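## Task

Carry the small white block off the desk and set it on the counter. If any desk carton lands on the floor, the task fails. Release the block and pull the hand away afterwards. The robot must not topple or finish leaning. The block must rest on the counter without the robot supporting it.

## Robot and tools

ROBOT. TidyBot++ is a single-arm mobile robot. The base is 0.54 m long, 0.50 m wide and 0.38 m tall and rolls on four powered casters. A seven-joint arm with a two-finger gripper sits on top, its shoulder 0.12 m ahead of the base centre and 0.68 m above the floor. Cameras: base_camera and wrist_camera (the latter looks along the hand). The arm begins folded, hand pointing down, sticking out up to 0.08 m in front of the base, elbow up to 1.15 m high. A downward-pointing hand reaches at most about 0.94 m above the floor, and only near the base.

FRAMES. Base frame: origin on the floor below the base centre, x forward, y left, z up. hand_pose is reported in it and marks the point between the finger pads; its z axis runs out along the fingers, its y axis is the direction the fingers open and close. The odometry frame is the base frame where the scene began; heading is positive to the left, -3.142 to 3.142.

execute_actions. Argument actions: a list holding one action or none (empty just reports state and images). An action may contain base, joints, or both, plus optional speeds; its motions start together. base holds exactly one relative offset from where the base last reported itself: translate_m (metres, forward positive, -2 to 2), strafe_m (metres, left positive, -2 to 2) or rotate_rad (radians, counter-clockwise from above positive, -6.3 to 6.3). joints holds absolute targets by name, in radians: joint_1_rad any angle (whole arm about vertical; positive is clockwise from above, opposite to rotate_rad); joint_2_rad -2.249 to 2.249 (shoulder); joint_3_rad any angle (upper-arm roll); joint_4_rad -2.579 to 2.579 (elbow); joint_5_rad any angle (forearm roll); joint_6_rad -2.099 to 2.099 (wrist); joint_7_rad any angle (hand roll; hand down, positive is counter-clockwise from above, and 1.57 opens the fingers toward left and right). Unlimited joints go the short way, so send steps below half a turn. gripper_pos is 0 (open) to 1 (closed); the pad gap is about 85 x (1 - gripper_pos) mm. speeds caps top speed for that action only: translate_m and strafe_m 0.05 to 0.5 m/s, rotate_rad 0.1 to 1.57 rad/s (defaults are the maxima). A base move needing over 8.667 s is refused; no action exceeds 15 s. Optional cameras: list of base_camera, wrist_camera or all; omitted means all, [] means none. Bad keys or values reject the call without motion.

ARM GEOMETRY. Upper arm 0.42 m, forearm 0.31 m, hand 0.31 m. With joint_1_rad = 0, joint_3_rad = 3.14, joint_5_rad = 0 (near the start), the arm moves in the x-z plane. Tilt from vertical, forward positive: upper arm = joint_2_rad, forearm = joint_2_rad - joint_4_rad, hand = joint_2_rad - joint_4_rad - joint_6_rad. Hand point ahead of the shoulder = sum of length x sin(tilt); above it = sum of length x cos(tilt). Joints move up to 1.39 rad/s (1.22 for joints 5 to 7).

wait: seconds, 0 to 10; commands nothing and returns state and images. zoom_image: camera (base_camera or wrist_camera) and region [x0, y0, x1, y1] in pixels from the top-left of that camera's latest full image, at most 504 by 504. finished_scene: scene, the current scene's number; it is final and reports success, then gives the next task.

RESULT LINES. joint_positions, hand_pose, base_odometry (wheel counts only, so slip looks like travel; drifts a few cm and degrees over many moves), base_tilt in degrees (forward and right positive, about 1 degree fixed bias). base_status and joint_status: done; off_target (stopped away from the target, may still push); contact_stop or time_out (target dropped, holds in place). A blocked base pushes until timing out and may still say done while short. joint command not followed with cause: means a self-collision check held back arm targets (gripper still moves); named joints then read not_followed and may be retried on later actions. on_its_own lists what moved uncommanded. motor_effort gives percent of maximum, peak in brackets; noisy and biased. ARM HIT means the arm struck the base or itself. Omitted joints or base may keep pushing at old targets. When a result reports a stop, the rest of that reply's motion calls are skipped.

GRIPPER. At 1 the fingers squeeze about 96 to 120 N each. done at 1 means nothing (or something very thin) is held; off_target means an object stopped them. Closed fingertips reach 20 mm beyond the hand point.

ACCURACY. Friction leaves joints slightly off while still reporting done; resending the same target does nothing. To correct, send each joint its last command plus (wanted angle minus read angle). hand_pose may be a cm or two wrong, so trust images. Loads make the arm sag, worse when stretched; never command a joint to its current reading while holding something.

AVOID. Do not drive while the arm is snagged above about 0.8 m, and avoid sideways pushes or pulls with a raised hand: the robot can tip. Driving the arm into things can trip torque limits (joints 1 to 4: 104.5 N m, warning 56.7; joints 5 to 7: 51.3, warning 29.4), freezing the arm and gripper for 10 s while the base continues. Holding loads heats motors: MOTOR HOT from 60 °C, and at 75 °C an OVER-TEMPERATURE FAULT lets the arm sink; keys then show limit_stop_at_motor_heat and need resending. Keep cartons on the desk, avoid drops and slams, and loose objects may occasionally get nudged. Thinking time lets the scene run while the robot holds its last command; shorter robot motion is better.

Each tool is called after "Request:" as name(argument=value, ...) on one line, values as JSON.

## Session

Request:
execute_actions(actions=[])

Scene clock: 0.00 s.
base_odometry: x=+0.000 y=+0.000 heading=+0.000 (m, m, rad; odometry frame)
base_tilt: forward=-0.1 right=+0.8 (deg)
base_status: not commanded
joint_positions: joint_1_rad=+0.036 joint_2_rad=-0.377 joint_3_rad=+3.174 joint_4_rad=-2.517 joint_5_rad=-0.030 joint_6_rad=-0.819 joint_7_rad=+1.552 gripper_pos=+0.000
joint_status: not commanded
motor_effort: joint_1_rad=+0 joint_2_rad=+0 joint_3_rad=+0 joint_4_rad=+12 joint_5_rad=+0 joint_6_rad=+1 joint_7_rad=+1 (%)
hand_pose: x=+0.2859 y=-0.0018 z=+0.5977 quat_wxyz=(-0.016, +0.994, -0.052, +0.091) (m; base frame)
pictures: base_camera, wrist_camera
Images, in order (width x height): base_camera 644x364, wrist_camera 644x476.

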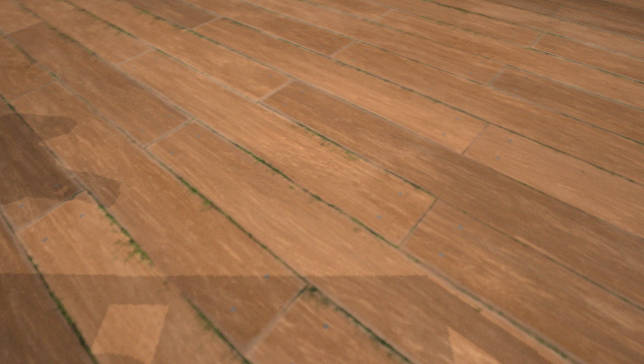

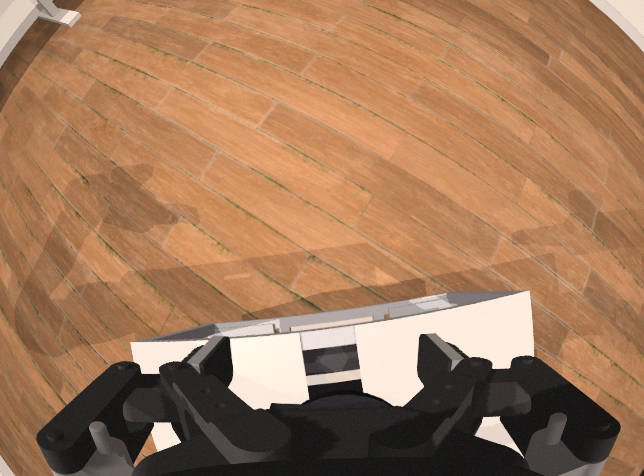

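Raise the wrist to look around.

Request:
execute_actions(actions=[{"joints":{"joint_4_rad":-2.0,"joint_6_rad":-0.2},"base":{"rotate_rad":0.6}}])

Scene clock: 5.13 s.
base_odometry: x=+0.000 y=+0.000 heading=+0.599 (m, m, rad; odometry frame)
base_tilt: forward=-0.1 right=+0.8 (deg)
base_status: done
joint_positions: joint_1_rad=+0.036 joint_2_rad=-0.377 joint_3_rad=+3.174 joint_4_rad=-2.005 joint_5_rad=-0.030 joint_6_rad=-0.217 joint_7_rad=+1.552 gripper_pos=+0.000
joint_status: all done
motor_effort: joint_1_rad=-1(0) joint_2_rad=-8(10) joint_3_rad=+0(3) joint_4_rad=+21(21) joint_5_rad=+0(1) joint_6_rad=+10(9) joint_7_rad=+0(0) (%)
hand_pose: x=+0.5771 y=-0.0304 z=+0.9708 quat_wxyz=(-0.002, +0.796, -0.047, +0.604) (m; base frame)
pictures: base_camera, wrist_camera
Images, in order (width x height): base_camera 644x364, wrist_camera 644x476.

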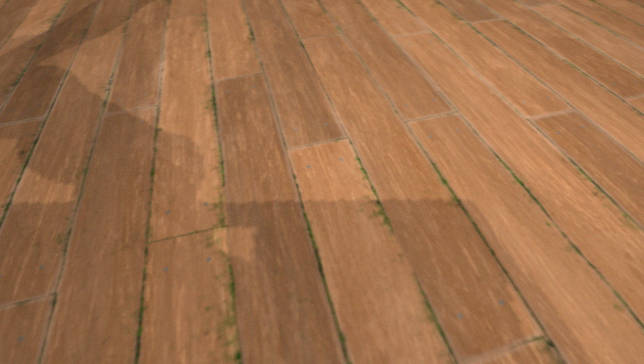

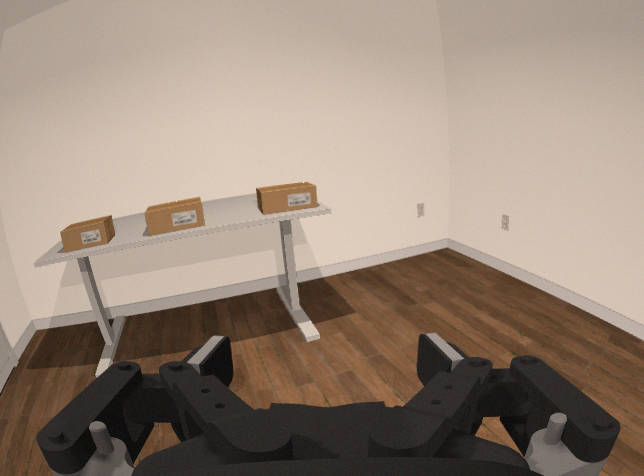

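Request:
execute_actions(actions=[{"joints":{"joint_1_rad":0,"joint_2_rad":0,"joint_3_rad":3.14,"joint_4_rad":-0.8,"joint_5_rad":0,"joint_6_rad":-1.4,"joint_7_rad":1.57},"base":{"rotate_rad":0.25}}])

Request:
execute_actions(actions=[{"base":{"translate_m":0.6}}])

Scene clock: 13.20 s.
base_odometry: x=+0.000 y=+0.000 heading=+0.849 (m, m, rad; odometry frame)
base_tilt: forward=-0.1 right=+0.8 (deg)
base_status: done
joint_positions: joint_1_rad=+0.025 joint_2_rad=-0.025 joint_3_rad=+3.162 joint_4_rad=-0.809 joint_5_rad=-0.030 joint_6_rad=-1.378 joint_7_rad=+1.552 gripper_pos=+0.000
joint_status: all done
motor_effort: joint_1_rad=-2(3) joint_2_rad=-16(16) joint_3_rad=+0(2) joint_4_rad=+16(22) joint_5_rad=+0(0) joint_6_rad=+8(10) joint_7_rad=+0(0) (%)
hand_pose: x=+0.5892 y=-0.0109 z=+1.1514 quat_wxyz=(-0.008, +0.882, -0.024, +0.470) (m; base frame)
pictures: base_camera, wrist_camera
Images, in order (width x height): base_camera 644x364, wrist_camera 644x476.

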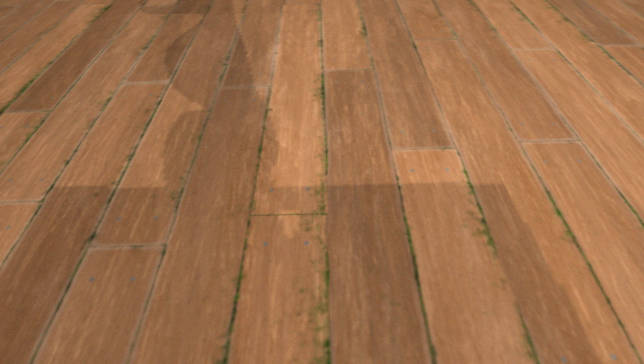

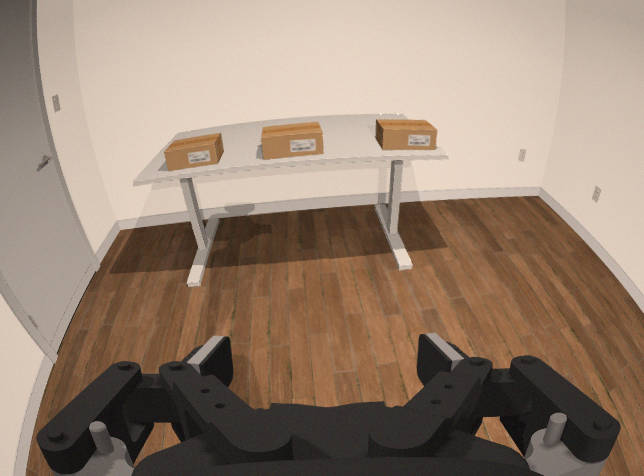

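Scene clock: 15.77 s.
base_odometry: x=+0.396 y=+0.451 heading=+0.850 (m, m, rad; odometry frame)
base_tilt: forward=-0.1 right=+0.8 (deg)
base_status: done
joint_positions: joint_1_rad=+0.025 joint_2_rad=-0.004 joint_3_rad=+3.161 joint_4_rad=-0.807 joint_5_rad=-0.030 joint_6_rad=-1.380 joint_7_rad=+1.552 gripper_pos=+0.000
joint_status: not commanded
motor_effort: joint_1_rad=-1(1) joint_2_rad=-18(21) joint_3_rad=+0(0) joint_4_rad=+16(17) joint_5_rad=+0(0) joint_6_rad=+8(9) joint_7_rad=+0(0) (%)
hand_pose: x=+0.5983 y=-0.0104 z=+1.1422 quat_wxyz=(-0.009, +0.887, -0.023, +0.461) (m; base frame)
pictures: base_camera, wrist_camera
Images, in order (width x height): base_camera 644x364, wrist_camera 644x476.

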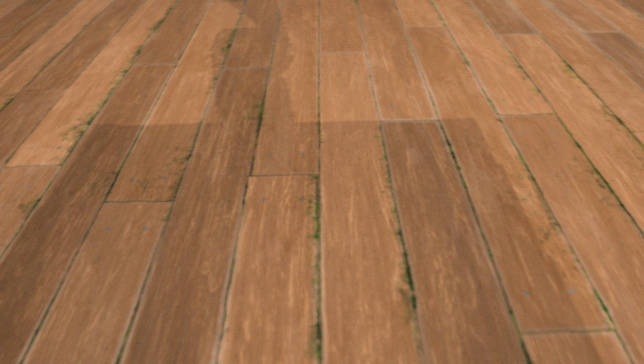

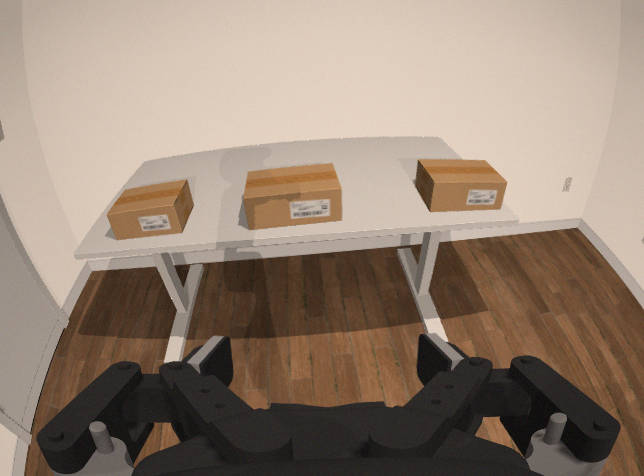

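Request:
execute_actions(actions=[{"base":{"translate_m":0.8},"joints":{"joint_6_rad":-1.8}}])

Scene clock: 23.83 s.
base_odometry: x=+0.923 y=+1.053 heading=+0.851 (m, m, rad; odometry frame)
base_tilt: forward=-0.1 right=+0.8 (deg)
base_status: done
joint_positions: joint_1_rad=+0.024 joint_2_rad=-0.002 joint_3_rad=+3.160 joint_4_rad=-0.803 joint_5_rad=-0.030 joint_6_rad=-1.804 joint_7_rad=+1.552 gripper_pos=+0.000
joint_status: all done
motor_effort: joint_1_rad=-1(2) joint_2_rad=-16(19) joint_3_rad=+0(1) joint_4_rad=+14(16) joint_5_rad=+0(0) joint_6_rad=+6(8) joint_7_rad=+0(0) (%)
hand_pose: x=+0.5034 y=-0.0062 z=+1.0539 quat_wxyz=(-0.010, +0.964, -0.023, +0.265) (m; base frame)
pictures: base_camera, wrist_camera
Images, in order (width x height): base_camera 644x364, wrist_camera 644x476.

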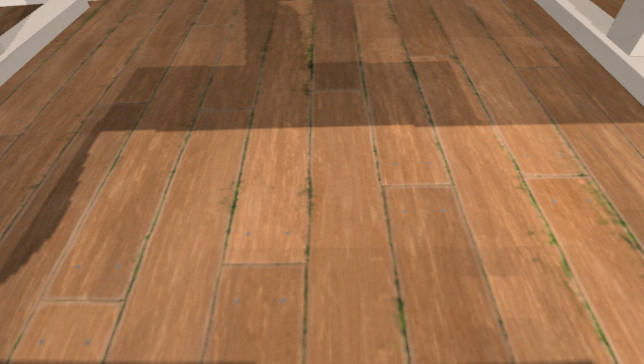

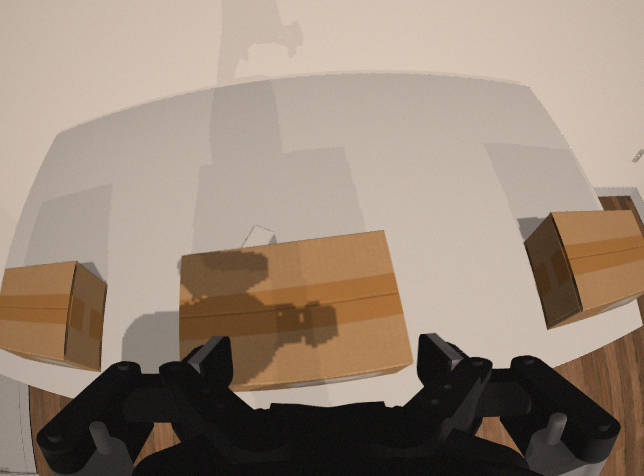

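Request:
execute_actions(actions=[{"base":{"strafe_m":0.11}}], cameras=[])

Request:
execute_actions(actions=[{"base":{"translate_m":0.16},"joints":{"joint_2_rad":0.25,"joint_4_rad":-0.65,"joint_6_rad":-1.95}}])

Scene clock: 34.03 s.
base_odometry: x=+0.840 y=+1.126 heading=+0.851 (m, m, rad; odometry frame)
base_tilt: forward=-0.1 right=+0.8 (deg)
base_status: done
joint_positions: joint_1_rad=+0.017 joint_2_rad=-0.002 joint_3_rad=+3.152 joint_4_rad=-0.803 joint_5_rad=-0.029 joint_6_rad=-1.804 joint_7_rad=+1.552 gripper_pos=+0.000
joint_status: not commanded
motor_effort: joint_1_rad=-1(2) joint_2_rad=-16(16) joint_3_rad=+0(1) joint_4_rad=+14(14) joint_5_rad=+0(1) joint_6_rad=+5(5) joint_7_rad=+1(1) (%)
hand_pose: x=+0.5034 y=-0.0003 z=+1.0539 quat_wxyz=(-0.012, +0.964, -0.015, +0.265) (m; base frame)
pictures: none
No camera images: the call's "cameras" was empty. Leave "cameras" out to get every camera's image.

Scene clock: 35.73 s.
base_odometry: x=+0.946 y=+1.246 heading=+0.851 (m, m, rad; odometry frame)
base_tilt: forward=-0.1 right=+0.8 (deg)
base_status: done
joint_positions: joint_1_rad=+0.017 joint_2_rad=+0.260 joint_3_rad=+3.152 joint_4_rad=-0.659 joint_5_rad=-0.029 joint_6_rad=-1.927 joint_7_rad=+1.552 gripper_pos=+0.000
joint_status: all done
motor_effort: joint_1_rad=-1(2) joint_2_rad=-26(35) joint_3_rad=+0(1) joint_4_rad=+14(17) joint_5_rad=+0(0) joint_6_rad=+3(6) joint_7_rad=+0(0) (%)
hand_pose: x=+0.5679 y=-0.0014 z=+0.9811 quat_wxyz=(-0.011, +0.989, -0.015, +0.147) (m; base frame)
pictures: base_camera, wrist_camera
Images, in order (width x height): base_camera 644x364, wrist_camera 644x476.

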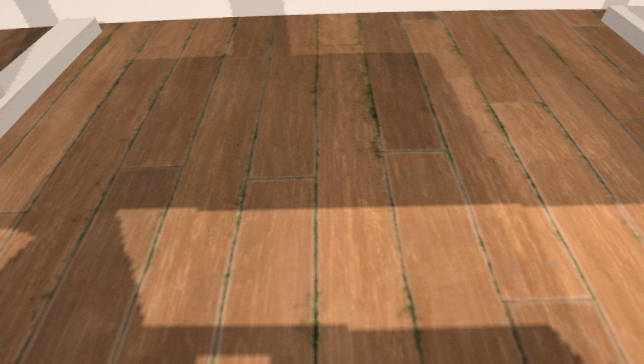

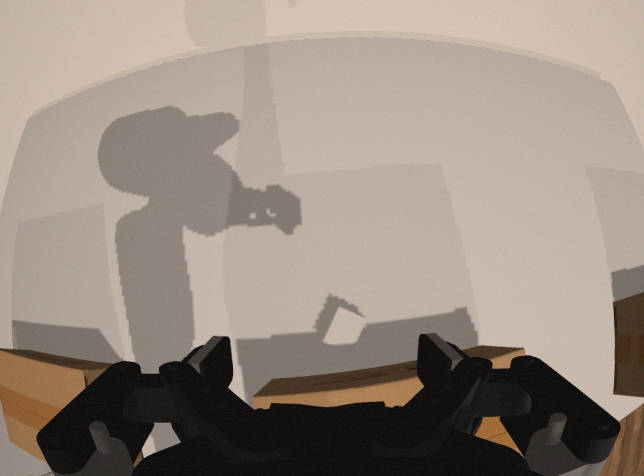

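Request:
execute_actions(actions=[{"base":{"strafe_m":-0.025},"joints":{"joint_2_rad":0.42,"joint_4_rad":-0.78,"joint_6_rad":-1.93,"joint_7_rad":1.22}}], cameras=["wrist_camera"])

Scene clock: 46.83 s.
base_odometry: x=+0.964 y=+1.230 heading=+0.851 (m, m, rad; odometry frame)
base_tilt: forward=-0.1 right=+0.9 (deg)
base_status: done
joint_positions: joint_1_rad=+0.013 joint_2_rad=+0.426 joint_3_rad=+3.152 joint_4_rad=-0.780 joint_5_rad=-0.029 joint_6_rad=-1.927 joint_7_rad=+1.241 gripper_pos=+0.000
joint_status: all done
motor_effort: joint_1_rad=-1(1) joint_2_rad=-34(39) joint_3_rad=+0(1) joint_4_rad=+15(18) joint_5_rad=+0(0) joint_6_rad=+1(3) joint_7_rad=+0(2) (%)
hand_pose: x=+0.5895 y=-0.0003 z=+0.8658 quat_wxyz=(-0.012, +0.985, -0.170, +0.002) (m; base frame)
pictures: wrist_camera
Images, in order (width x height): wrist_camera 644x476.

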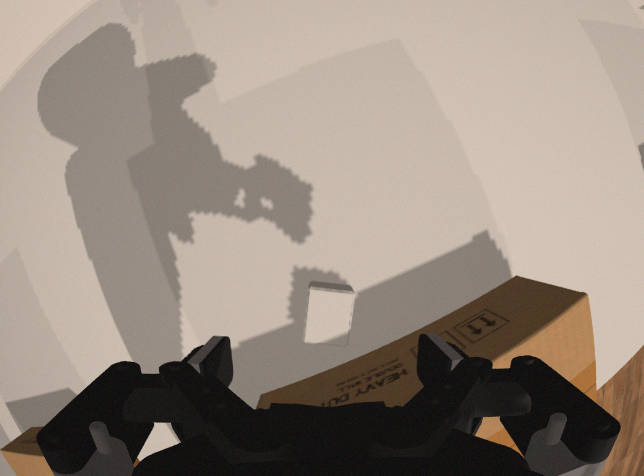

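Request:
execute_actions(actions=[{"joints":{"joint_2_rad":0.385,"joint_4_rad":-1.08,"joint_6_rad":-1.66,"joint_7_rad":1.16,"gripper_pos":0.2}}], cameras=["wrist_camera"])

Scene clock: 56.27 s.
base_odometry: x=+0.964 y=+1.230 heading=+0.851 (m, m, rad; odometry frame)
base_tilt: forward=-0.1 right=+0.9 (deg)
base_status: not commanded
joint_positions: joint_1_rad=+0.013 joint_2_rad=+0.408 joint_3_rad=+3.152 joint_4_rad=-1.073 joint_5_rad=-0.029 joint_6_rad=-1.681 joint_7_rad=+1.186 gripper_pos=+0.200
joint_status: all done
motor_effort: joint_1_rad=-1(1) joint_2_rad=-33(36) joint_3_rad=+0(0) joint_4_rad=+16(17) joint_5_rad=+0(0) joint_6_rad=+0(1) joint_7_rad=+0(0) (%)
hand_pose: x=+0.5928 y=-0.0002 z=+0.7850 quat_wxyz=(-0.010, +0.979, -0.201, -0.013) (m; base frame)
pictures: wrist_camera
Images, in order (width x height): wrist_camera 644x476.

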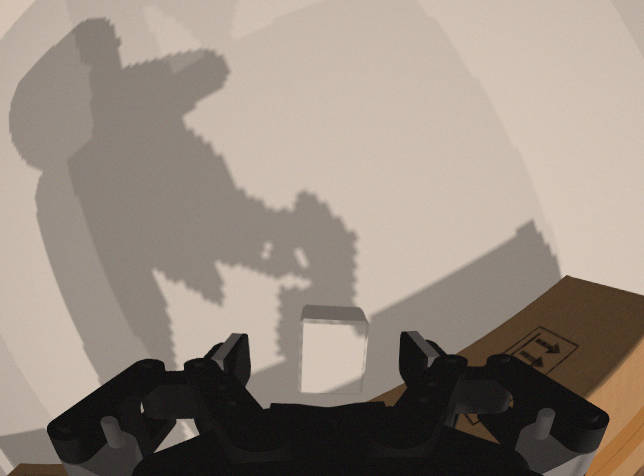

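Request:
execute_actions(actions=[{"base":{"translate_m":-0.012},"joints":{"joint_4_rad":-1.225,"joint_6_rad":-1.515}}], cameras=["wrist_camera"])

Scene clock: 61.67 s.
base_odometry: x=+0.957 y=+1.221 heading=+0.851 (m, m, rad; odometry frame)
base_tilt: forward=-0.1 right=+0.9 (deg)
base_status: done
joint_positions: joint_1_rad=+0.013 joint_2_rad=+0.395 joint_3_rad=+3.152 joint_4_rad=-1.219 joint_5_rad=-0.029 joint_6_rad=-1.536 joint_7_rad=+1.186 gripper_pos=+0.200
joint_status: all done
motor_effort: joint_1_rad=-1(2) joint_2_rad=-34(37) joint_3_rad=+0(0) joint_4_rad=+16(17) joint_5_rad=+0(0) joint_6_rad=+1(1) joint_7_rad=+0(0) (%)
hand_pose: x=+0.5926 y=-0.0004 z=+0.7454 quat_wxyz=(-0.012, +0.979, -0.203, -0.006) (m; base frame)
pictures: wrist_camera
Images, in order (width x height): wrist_camera 644x476.

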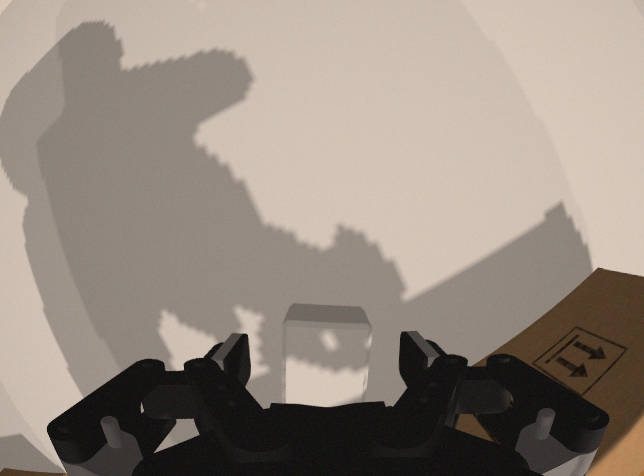

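Request:
execute_actions(actions=[{"joints":{"joint_4_rad":-1.285,"joint_6_rad":-1.46}}], cameras=["wrist_camera"])

Request:
execute_actions(actions=[{"joints":{"gripper_pos":1}}], cameras=["wrist_camera"])

Request:
execute_actions(actions=[{"joints":{"joint_4_rad":-0.6,"joint_6_rad":-1.9}}], cameras=["wrist_camera"])

Scene clock: 69.63 s.
base_odometry: x=+0.957 y=+1.221 heading=+0.851 (m, m, rad; odometry frame)
base_tilt: forward=-0.1 right=+0.9 (deg)
base_status: not commanded
joint_positions: joint_1_rad=+0.013 joint_2_rad=+0.390 joint_3_rad=+3.152 joint_4_rad=-1.273 joint_5_rad=-0.029 joint_6_rad=-1.482 joint_7_rad=+1.186 gripper_pos=+0.200
joint_status: all done
motor_effort: joint_1_rad=-1(0) joint_2_rad=-30(35) joint_3_rad=+0(0) joint_4_rad=+14(17) joint_5_rad=+0(1) joint_6_rad=+1(1) joint_7_rad=+0(0) (%)
hand_pose: x=+0.5913 y=-0.0006 z=+0.7310 quat_wxyz=(-0.012, +0.979, -0.204, -0.004) (m; base frame)
pictures: wrist_camera
Images, in order (width x height): wrist_camera 644x476.

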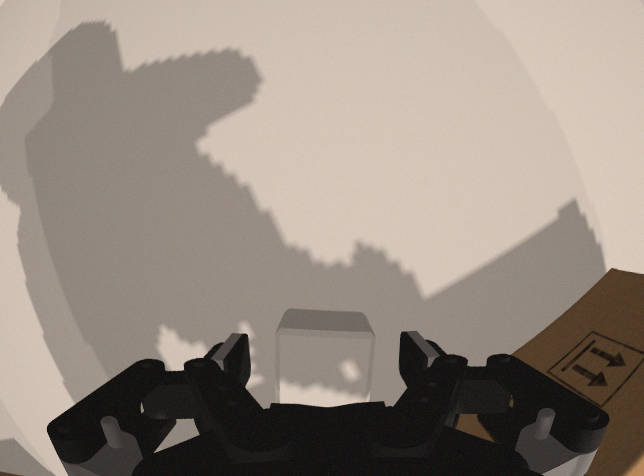

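Scene clock: 70.63 s.
base_odometry: x=+0.957 y=+1.221 heading=+0.851 (m, m, rad; odometry frame)
base_tilt: forward=-0.1 right=+0.9 (deg)
base_status: not commanded
joint_positions: joint_1_rad=+0.013 joint_2_rad=+0.374 joint_3_rad=+3.152 joint_4_rad=-1.273 joint_5_rad=-0.025 joint_6_rad=-1.481 joint_7_rad=+1.186 gripper_pos=+0.628
joint_status: gripper_pos off_target (ended at +0.628, target +1.000)
motor_effort: joint_1_rad=-1(2) joint_2_rad=-28(32) joint_3_rad=+0(2) joint_4_rad=+14(15) joint_5_rad=+0(1) joint_6_rad=+1(1) joint_7_rad=+1(0) (%)
hand_pose: x=+0.5905 y=-0.0017 z=+0.7381 quat_wxyz=(-0.012, +0.979, -0.204, +0.004) (m; base frame)
pictures: wrist_camera
Images, in order (width x height): wrist_camera 644x476.

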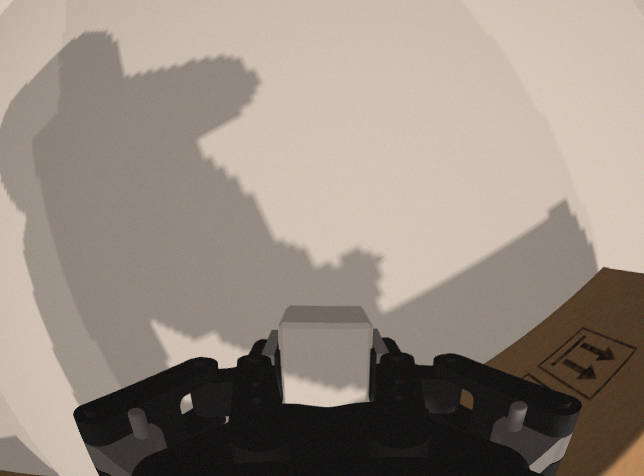

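Scene clock: 72.57 s.
base_odometry: x=+0.957 y=+1.221 heading=+0.851 (m, m, rad; odometry frame)
base_tilt: forward=-0.1 right=+0.9 (deg)
base_status: not commanded
joint_positions: joint_1_rad=+0.013 joint_2_rad=+0.381 joint_3_rad=+3.152 joint_4_rad=-0.608 joint_5_rad=-0.025 joint_6_rad=-1.878 joint_7_rad=+1.186 gripper_pos=+0.628
joint_status: all done
motor_effort: joint_1_rad=+0(1) joint_2_rad=-31(36) joint_3_rad=+0(0) joint_4_rad=+15(18) joint_5_rad=+0(0) joint_6_rad=+3(2) joint_7_rad=+0(0) (%)
hand_pose: x=+0.6224 y=-0.0020 z=+0.9456 quat_wxyz=(-0.034, +0.971, -0.195, +0.133) (m; base frame)
pictures: wrist_camera
Images, in order (width x height): wrist_camera 644x476.

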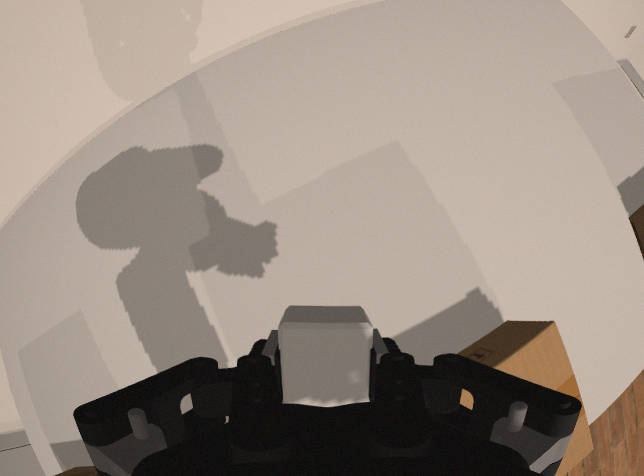

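Request:
execute_actions(actions=[{"base":{"translate_m":-0.8},"joints":{"joint_2_rad":0,"joint_6_rad":-1.6,"joint_7_rad":1.65}}], cameras=[])

Request:
execute_actions(actions=[{"base":{"rotate_rad":-2.8}}])

Scene clock: 80.93 s.
base_odometry: x=+0.430 y=+0.619 heading=+0.852 (m, m, rad; odometry frame)
base_tilt: forward=-0.1 right=+0.8 (deg)
base_status: done
joint_positions: joint_1_rad=+0.013 joint_2_rad=-0.007 joint_3_rad=+3.152 joint_4_rad=-0.602 joint_5_rad=-0.025 joint_6_rad=-1.623 joint_7_rad=+1.627 gripper_pos=+0.628
joint_status: all done
motor_effort: joint_1_rad=-1(0) joint_2_rad=-14(38) joint_3_rad=+0(1) joint_4_rad=+13(17) joint_5_rad=+0(0) joint_6_rad=+8(8) joint_7_rad=+0(0) (%)
hand_pose: x=+0.5408 y=-0.0011 z=+1.1752 quat_wxyz=(+0.007, +0.895, +0.020, +0.446) (m; base frame)
pictures: none
No camera images: the call's "cameras" was empty. Leave "cameras" out to get every camera's image.

Scene clock: 84.00 s.
base_odometry: x=+0.430 y=+0.619 heading=-1.948 (m, m, rad; odometry frame)
base_tilt: forward=-0.1 right=+0.8 (deg)
base_status: done
joint_positions: joint_1_rad=+0.013 joint_2_rad=-0.002 joint_3_rad=+3.152 joint_4_rad=-0.602 joint_5_rad=-0.025 joint_6_rad=-1.620 joint_7_rad=+1.627 gripper_pos=+0.628
joint_status: not commanded
motor_effort: joint_1_rad=+0(1) joint_2_rad=-15(18) joint_3_rad=+0(2) joint_4_rad=+13(14) joint_5_rad=+0(1) joint_6_rad=+8(8) joint_7_rad=+0(0) (%)
hand_pose: x=+0.5438 y=-0.0009 z=+1.1737 quat_wxyz=(+0.007, +0.896, +0.021, +0.444) (m; base frame)
pictures: base_camera, wrist_camera
Images, in order (width x height): base_camera 644x364, wrist_camera 644x476.

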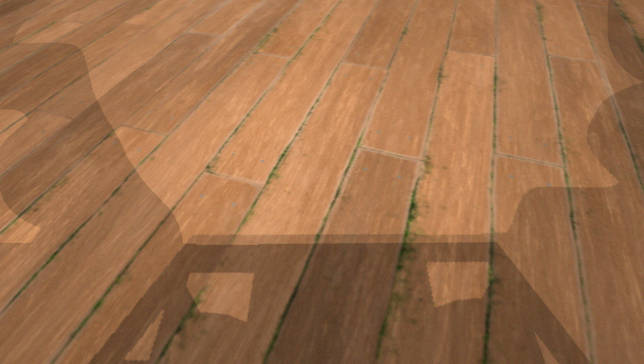

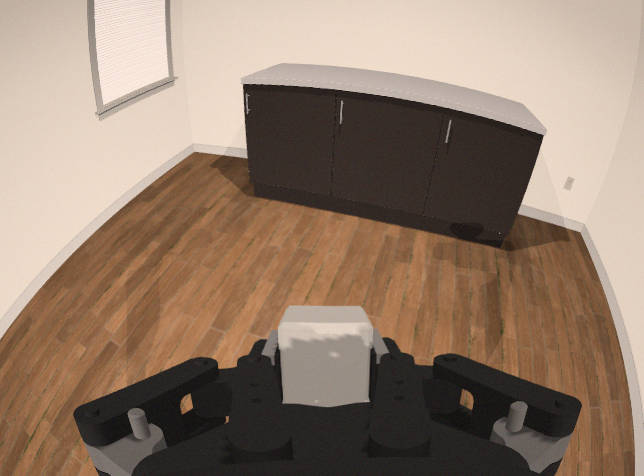

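Request:
execute_actions(actions=[{"base":{"rotate_rad":-0.36}}], cameras=[])

Request:
execute_actions(actions=[{"base":{"translate_m":1.6},"joints":{"joint_6_rad":-2.0}}])

Scene clock: 89.93 s.
base_odometry: x=+0.430 y=+0.619 heading=-2.308 (m, m, rad; odometry frame)
base_tilt: forward=-0.1 right=+0.8 (deg)
base_status: done
joint_positions: joint_1_rad=+0.013 joint_2_rad=-0.002 joint_3_rad=+3.151 joint_4_rad=-0.602 joint_5_rad=-0.025 joint_6_rad=-1.620 joint_7_rad=+1.627 gripper_pos=+0.628
joint_status: not commanded
motor_effort: joint_1_rad=-1(2) joint_2_rad=-15(16) joint_3_rad=+0(1) joint_4_rad=+13(14) joint_5_rad=+0(1) joint_6_rad=+8(8) joint_7_rad=+0(0) (%)
hand_pose: x=+0.5438 y=-0.0004 z=+1.1737 quat_wxyz=(+0.006, +0.896, +0.021, +0.444) (m; base frame)
pictures: none
No camera images: the call's "cameras" was empty. Leave "cameras" out to get every camera's image.

Scene clock: 94.50 s.
base_odometry: x=-0.647 y=-0.565 heading=-2.308 (m, m, rad; odometry frame)
base_tilt: forward=-0.1 right=+0.8 (deg)
base_status: done
joint_positions: joint_1_rad=+0.013 joint_2_rad=+0.000 joint_3_rad=+3.151 joint_4_rad=-0.602 joint_5_rad=-0.025 joint_6_rad=-2.005 joint_7_rad=+1.627 gripper_pos=+0.628
joint_status: all done
motor_effort: joint_1_rad=-1(1) joint_2_rad=-14(17) joint_3_rad=+0(1) joint_4_rad=+12(14) joint_5_rad=+0(0) joint_6_rad=+6(8) joint_7_rad=+0(0) (%)
hand_pose: x=+0.4558 y=+0.0009 z=+1.0940 quat_wxyz=(+0.001, +0.964, +0.024, +0.264) (m; base frame)
pictures: base_camera, wrist_camera
Images, in order (width x height): base_camera 644x364, wrist_camera 644x476.

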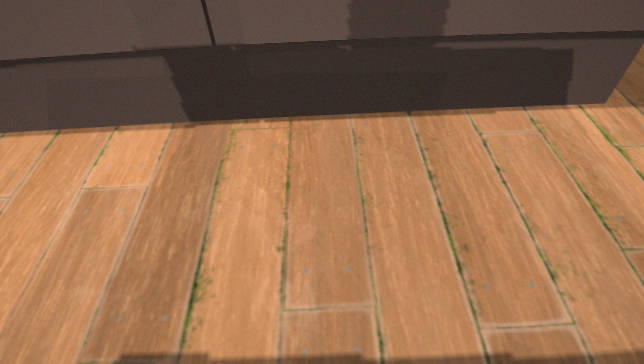

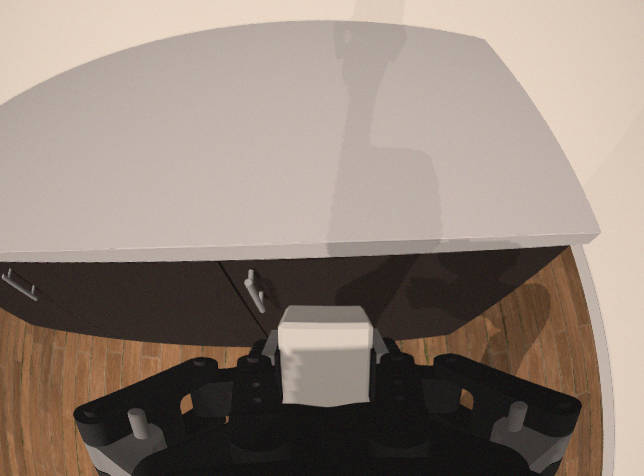

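Request:
execute_actions(actions=[{"base":{"translate_m":0.26},"joints":{"joint_2_rad":0.2,"joint_4_rad":-0.65,"joint_6_rad":-2.08}}])

Request:
execute_actions(actions=[{"joints":{"joint_2_rad":0.3}}])

Scene clock: 100.80 s.
base_odometry: x=-0.822 y=-0.757 heading=-2.309 (m, m, rad; odometry frame)
base_tilt: forward=-0.1 right=+0.8 (deg)
base_status: done
joint_positions: joint_1_rad=+0.013 joint_2_rad=+0.216 joint_3_rad=+3.151 joint_4_rad=-0.649 joint_5_rad=-0.025 joint_6_rad=-2.057 joint_7_rad=+1.627 gripper_pos=+0.628
joint_status: all done
motor_effort: joint_1_rad=-1(1) joint_2_rad=-23(30) joint_3_rad=+0(1) joint_4_rad=+13(14) joint_5_rad=+0(0) joint_6_rad=+2(7) joint_7_rad=+0(0) (%)
hand_pose: x=+0.5165 y=+0.0000 z=+0.9930 quat_wxyz=(-0.005, +0.994, +0.024, +0.110) (m; base frame)
pictures: base_camera, wrist_camera
Images, in order (width x height): base_camera 644x364, wrist_camera 644x476.

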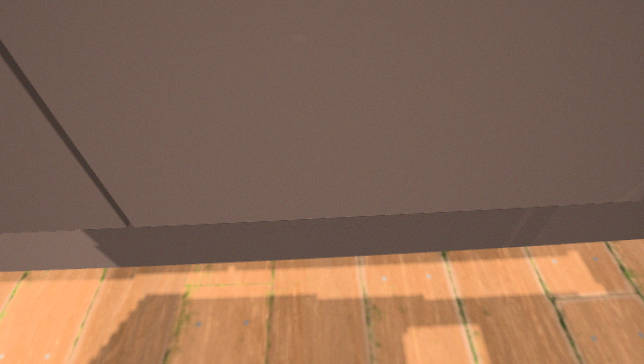

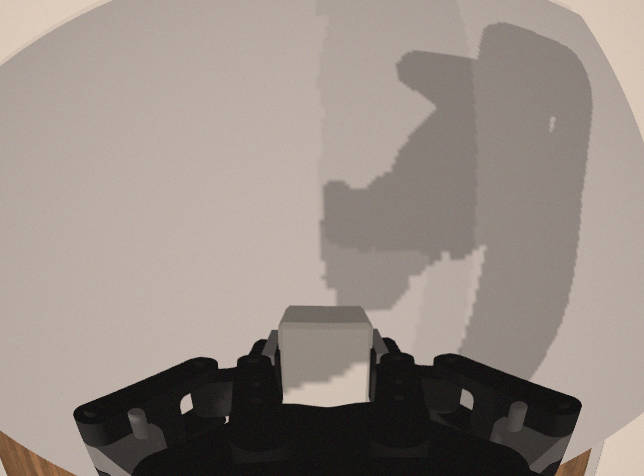

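Scene clock: 101.83 s.
base_odometry: x=-0.822 y=-0.757 heading=-2.309 (m, m, rad; odometry frame)
base_tilt: forward=-0.1 right=+0.9 (deg)
base_status: not commanded
joint_positions: joint_1_rad=+0.013 joint_2_rad=+0.294 joint_3_rad=+3.151 joint_4_rad=-0.649 joint_5_rad=-0.025 joint_6_rad=-2.059 joint_7_rad=+1.627 gripper_pos=+0.628
joint_status: all done
motor_effort: joint_1_rad=-1(1) joint_2_rad=-28(30) joint_3_rad=+0(0) joint_4_rad=+14(15) joint_5_rad=+0(0) joint_6_rad=+1(2) joint_7_rad=+0(0) (%)
hand_pose: x=+0.5389 y=-0.0003 z=+0.9612 quat_wxyz=(-0.007, +0.997, +0.024, +0.071) (m; base frame)
pictures: base_camera, wrist_camera
Images, in order (width x height): base_camera 644x364, wrist_camera 644x476.

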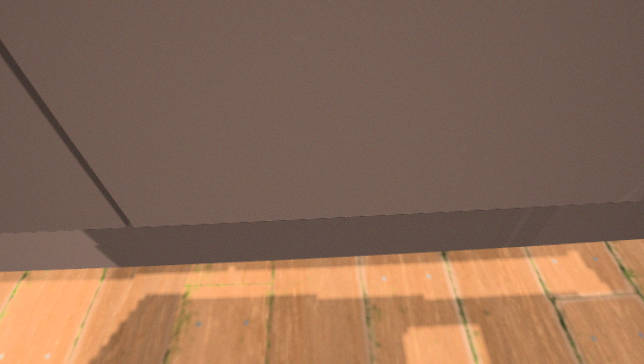

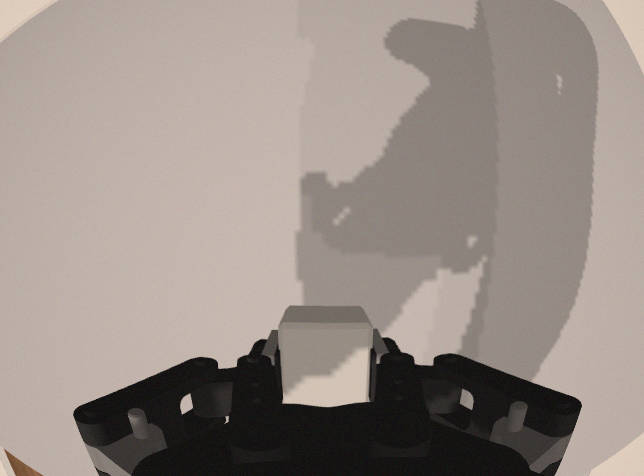

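Request:
execute_actions(actions=[{"joints":{"joint_2_rad":0.365}}], cameras=["wrist_camera"])

Scene clock: 106.00 s.
base_odometry: x=-0.822 y=-0.757 heading=-2.309 (m, m, rad; odometry frame)
base_tilt: forward=-0.1 right=+0.8 (deg)
base_status: not commanded
joint_positions: joint_1_rad=+0.013 joint_2_rad=+0.355 joint_3_rad=+3.151 joint_4_rad=-0.649 joint_5_rad=-0.025 joint_6_rad=-2.059 joint_7_rad=+1.627 gripper_pos=+0.628
joint_status: all done
motor_effort: joint_1_rad=-1(1) joint_2_rad=-30(32) joint_3_rad=+0(0) joint_4_rad=+14(15) joint_5_rad=+0(0) joint_6_rad=+2(2) joint_7_rad=+0(0) (%)
hand_pose: x=+0.5553 y=-0.0005 z=+0.9349 quat_wxyz=(-0.008, +0.999, +0.023, +0.040) (m; base frame)
pictures: wrist_camera
Images, in order (width x height): wrist_camera 644x476.

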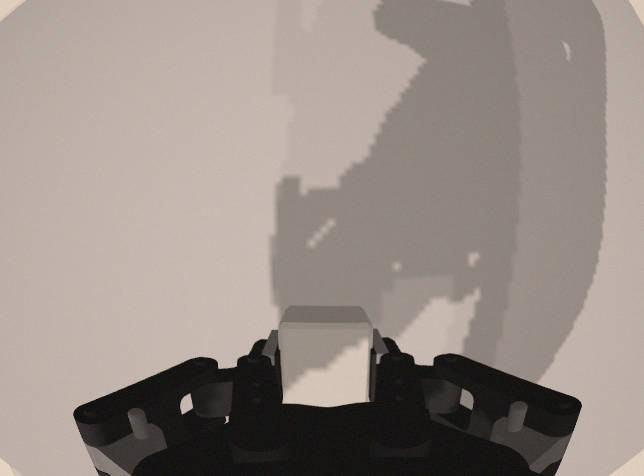

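Request:
execute_actions(actions=[{"joints":{"joint_2_rad":0.405}}], cameras=["wrist_camera"])

Scene clock: 124.37 s.
base_odometry: x=-0.822 y=-0.757 heading=-2.309 (m, m, rad; odometry frame)
base_tilt: forward=-0.1 right=+0.8 (deg)
base_status: not commanded
joint_positions: joint_1_rad=+0.013 joint_2_rad=+0.381 joint_3_rad=+3.151 joint_4_rad=-0.628 joint_5_rad=-0.025 joint_6_rad=-2.062 joint_7_rad=+1.627 gripper_pos=+0.628
joint_status: all done
motor_effort: joint_1_rad=-1(0) joint_2_rad=-29(33) joint_3_rad=+0(0) joint_4_rad=+14(15) joint_5_rad=+0(0) joint_6_rad=+1(6) joint_7_rad=+0(0) (%)
hand_pose: x=+0.5635 y=-0.0006 z=+0.9296 quat_wxyz=(-0.008, +0.999, +0.023, +0.036) (m; base frame)
pictures: wrist_camera
Images, in order (width x height): wrist_camera 644x476.

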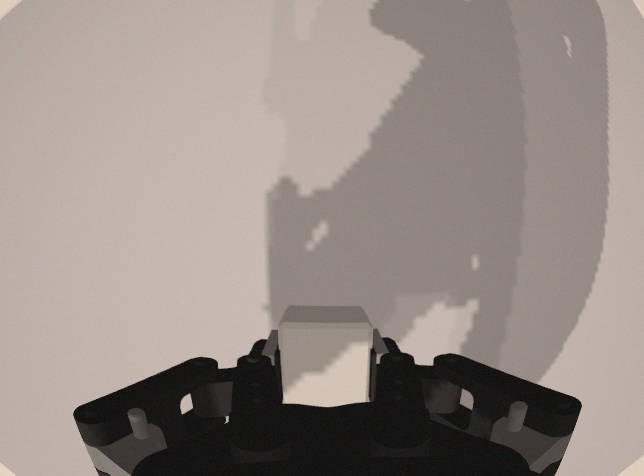

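Request:
execute_actions(actions=[{"joints":{"gripper_pos":0,"joint_2_rad":0.38}}], cameras=[])

Request:
execute_actions(actions=[{"joints":{"joint_2_rad":-0.1},"base":{"translate_m":-0.4}}])

Scene clock: 131.23 s.
base_odometry: x=-0.822 y=-0.757 heading=-2.309 (m, m, rad; odometry frame)
base_tilt: forward=-0.1 right=+0.9 (deg)
base_status: not commanded
joint_positions: joint_1_rad=+0.013 joint_2_rad=+0.376 joint_3_rad=+3.151 joint_4_rad=-0.647 joint_5_rad=-0.025 joint_6_rad=-2.062 joint_7_rad=+1.627 gripper_pos=+0.000
joint_status: all done
motor_effort: joint_1_rad=-1(0) joint_2_rad=-30(32) joint_3_rad=+0(0) joint_4_rad=+14(15) joint_5_rad=+0(0) joint_6_rad=+1(5) joint_7_rad=+0(0) (%)
hand_pose: x=+0.5597 y=-0.0005 z=+0.9262 quat_wxyz=(-0.008, +0.999, +0.023, +0.029) (m; base frame)
pictures: none
No camera images: the call's "cameras" was empty. Leave "cameras" out to get every camera's image.

Scene clock: 133.50 s.
base_odometry: x=-0.553 y=-0.461 heading=-2.308 (m, m, rad; odometry frame)
base_tilt: forward=-0.1 right=+0.8 (deg)
base_status: done
joint_positions: joint_1_rad=+0.013 joint_2_rad=-0.113 joint_3_rad=+3.151 joint_4_rad=-0.647 joint_5_rad=-0.025 joint_6_rad=-2.062 joint_7_rad=+1.627 gripper_pos=+0.000
joint_status: all done
motor_effort: joint_1_rad=-1(2) joint_2_rad=-7(36) joint_3_rad=+0(2) joint_4_rad=+11(15) joint_5_rad=+0(1) joint_6_rad=+6(6) joint_7_rad=+0(0) (%)
hand_pose: x=+0.3930 y=+0.0018 z=+1.1046 quat_wxyz=(+0.001, +0.963, +0.025, +0.270) (m; base frame)
pictures: base_camera, wrist_camera
Images, in order (width x height): base_camera 644x364, wrist_camera 644x476.

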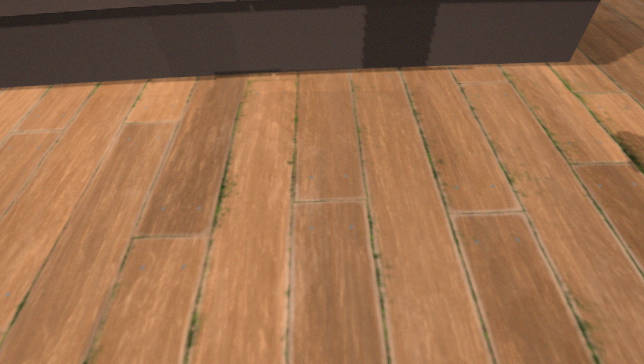

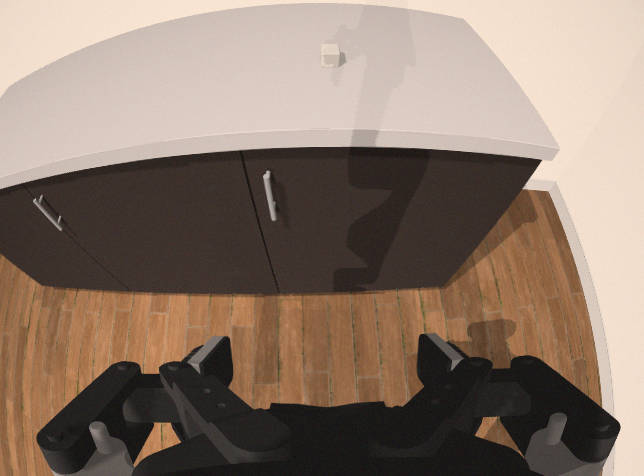

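Request:
finished_scene(scene=1)

The scene is finished: the task was done.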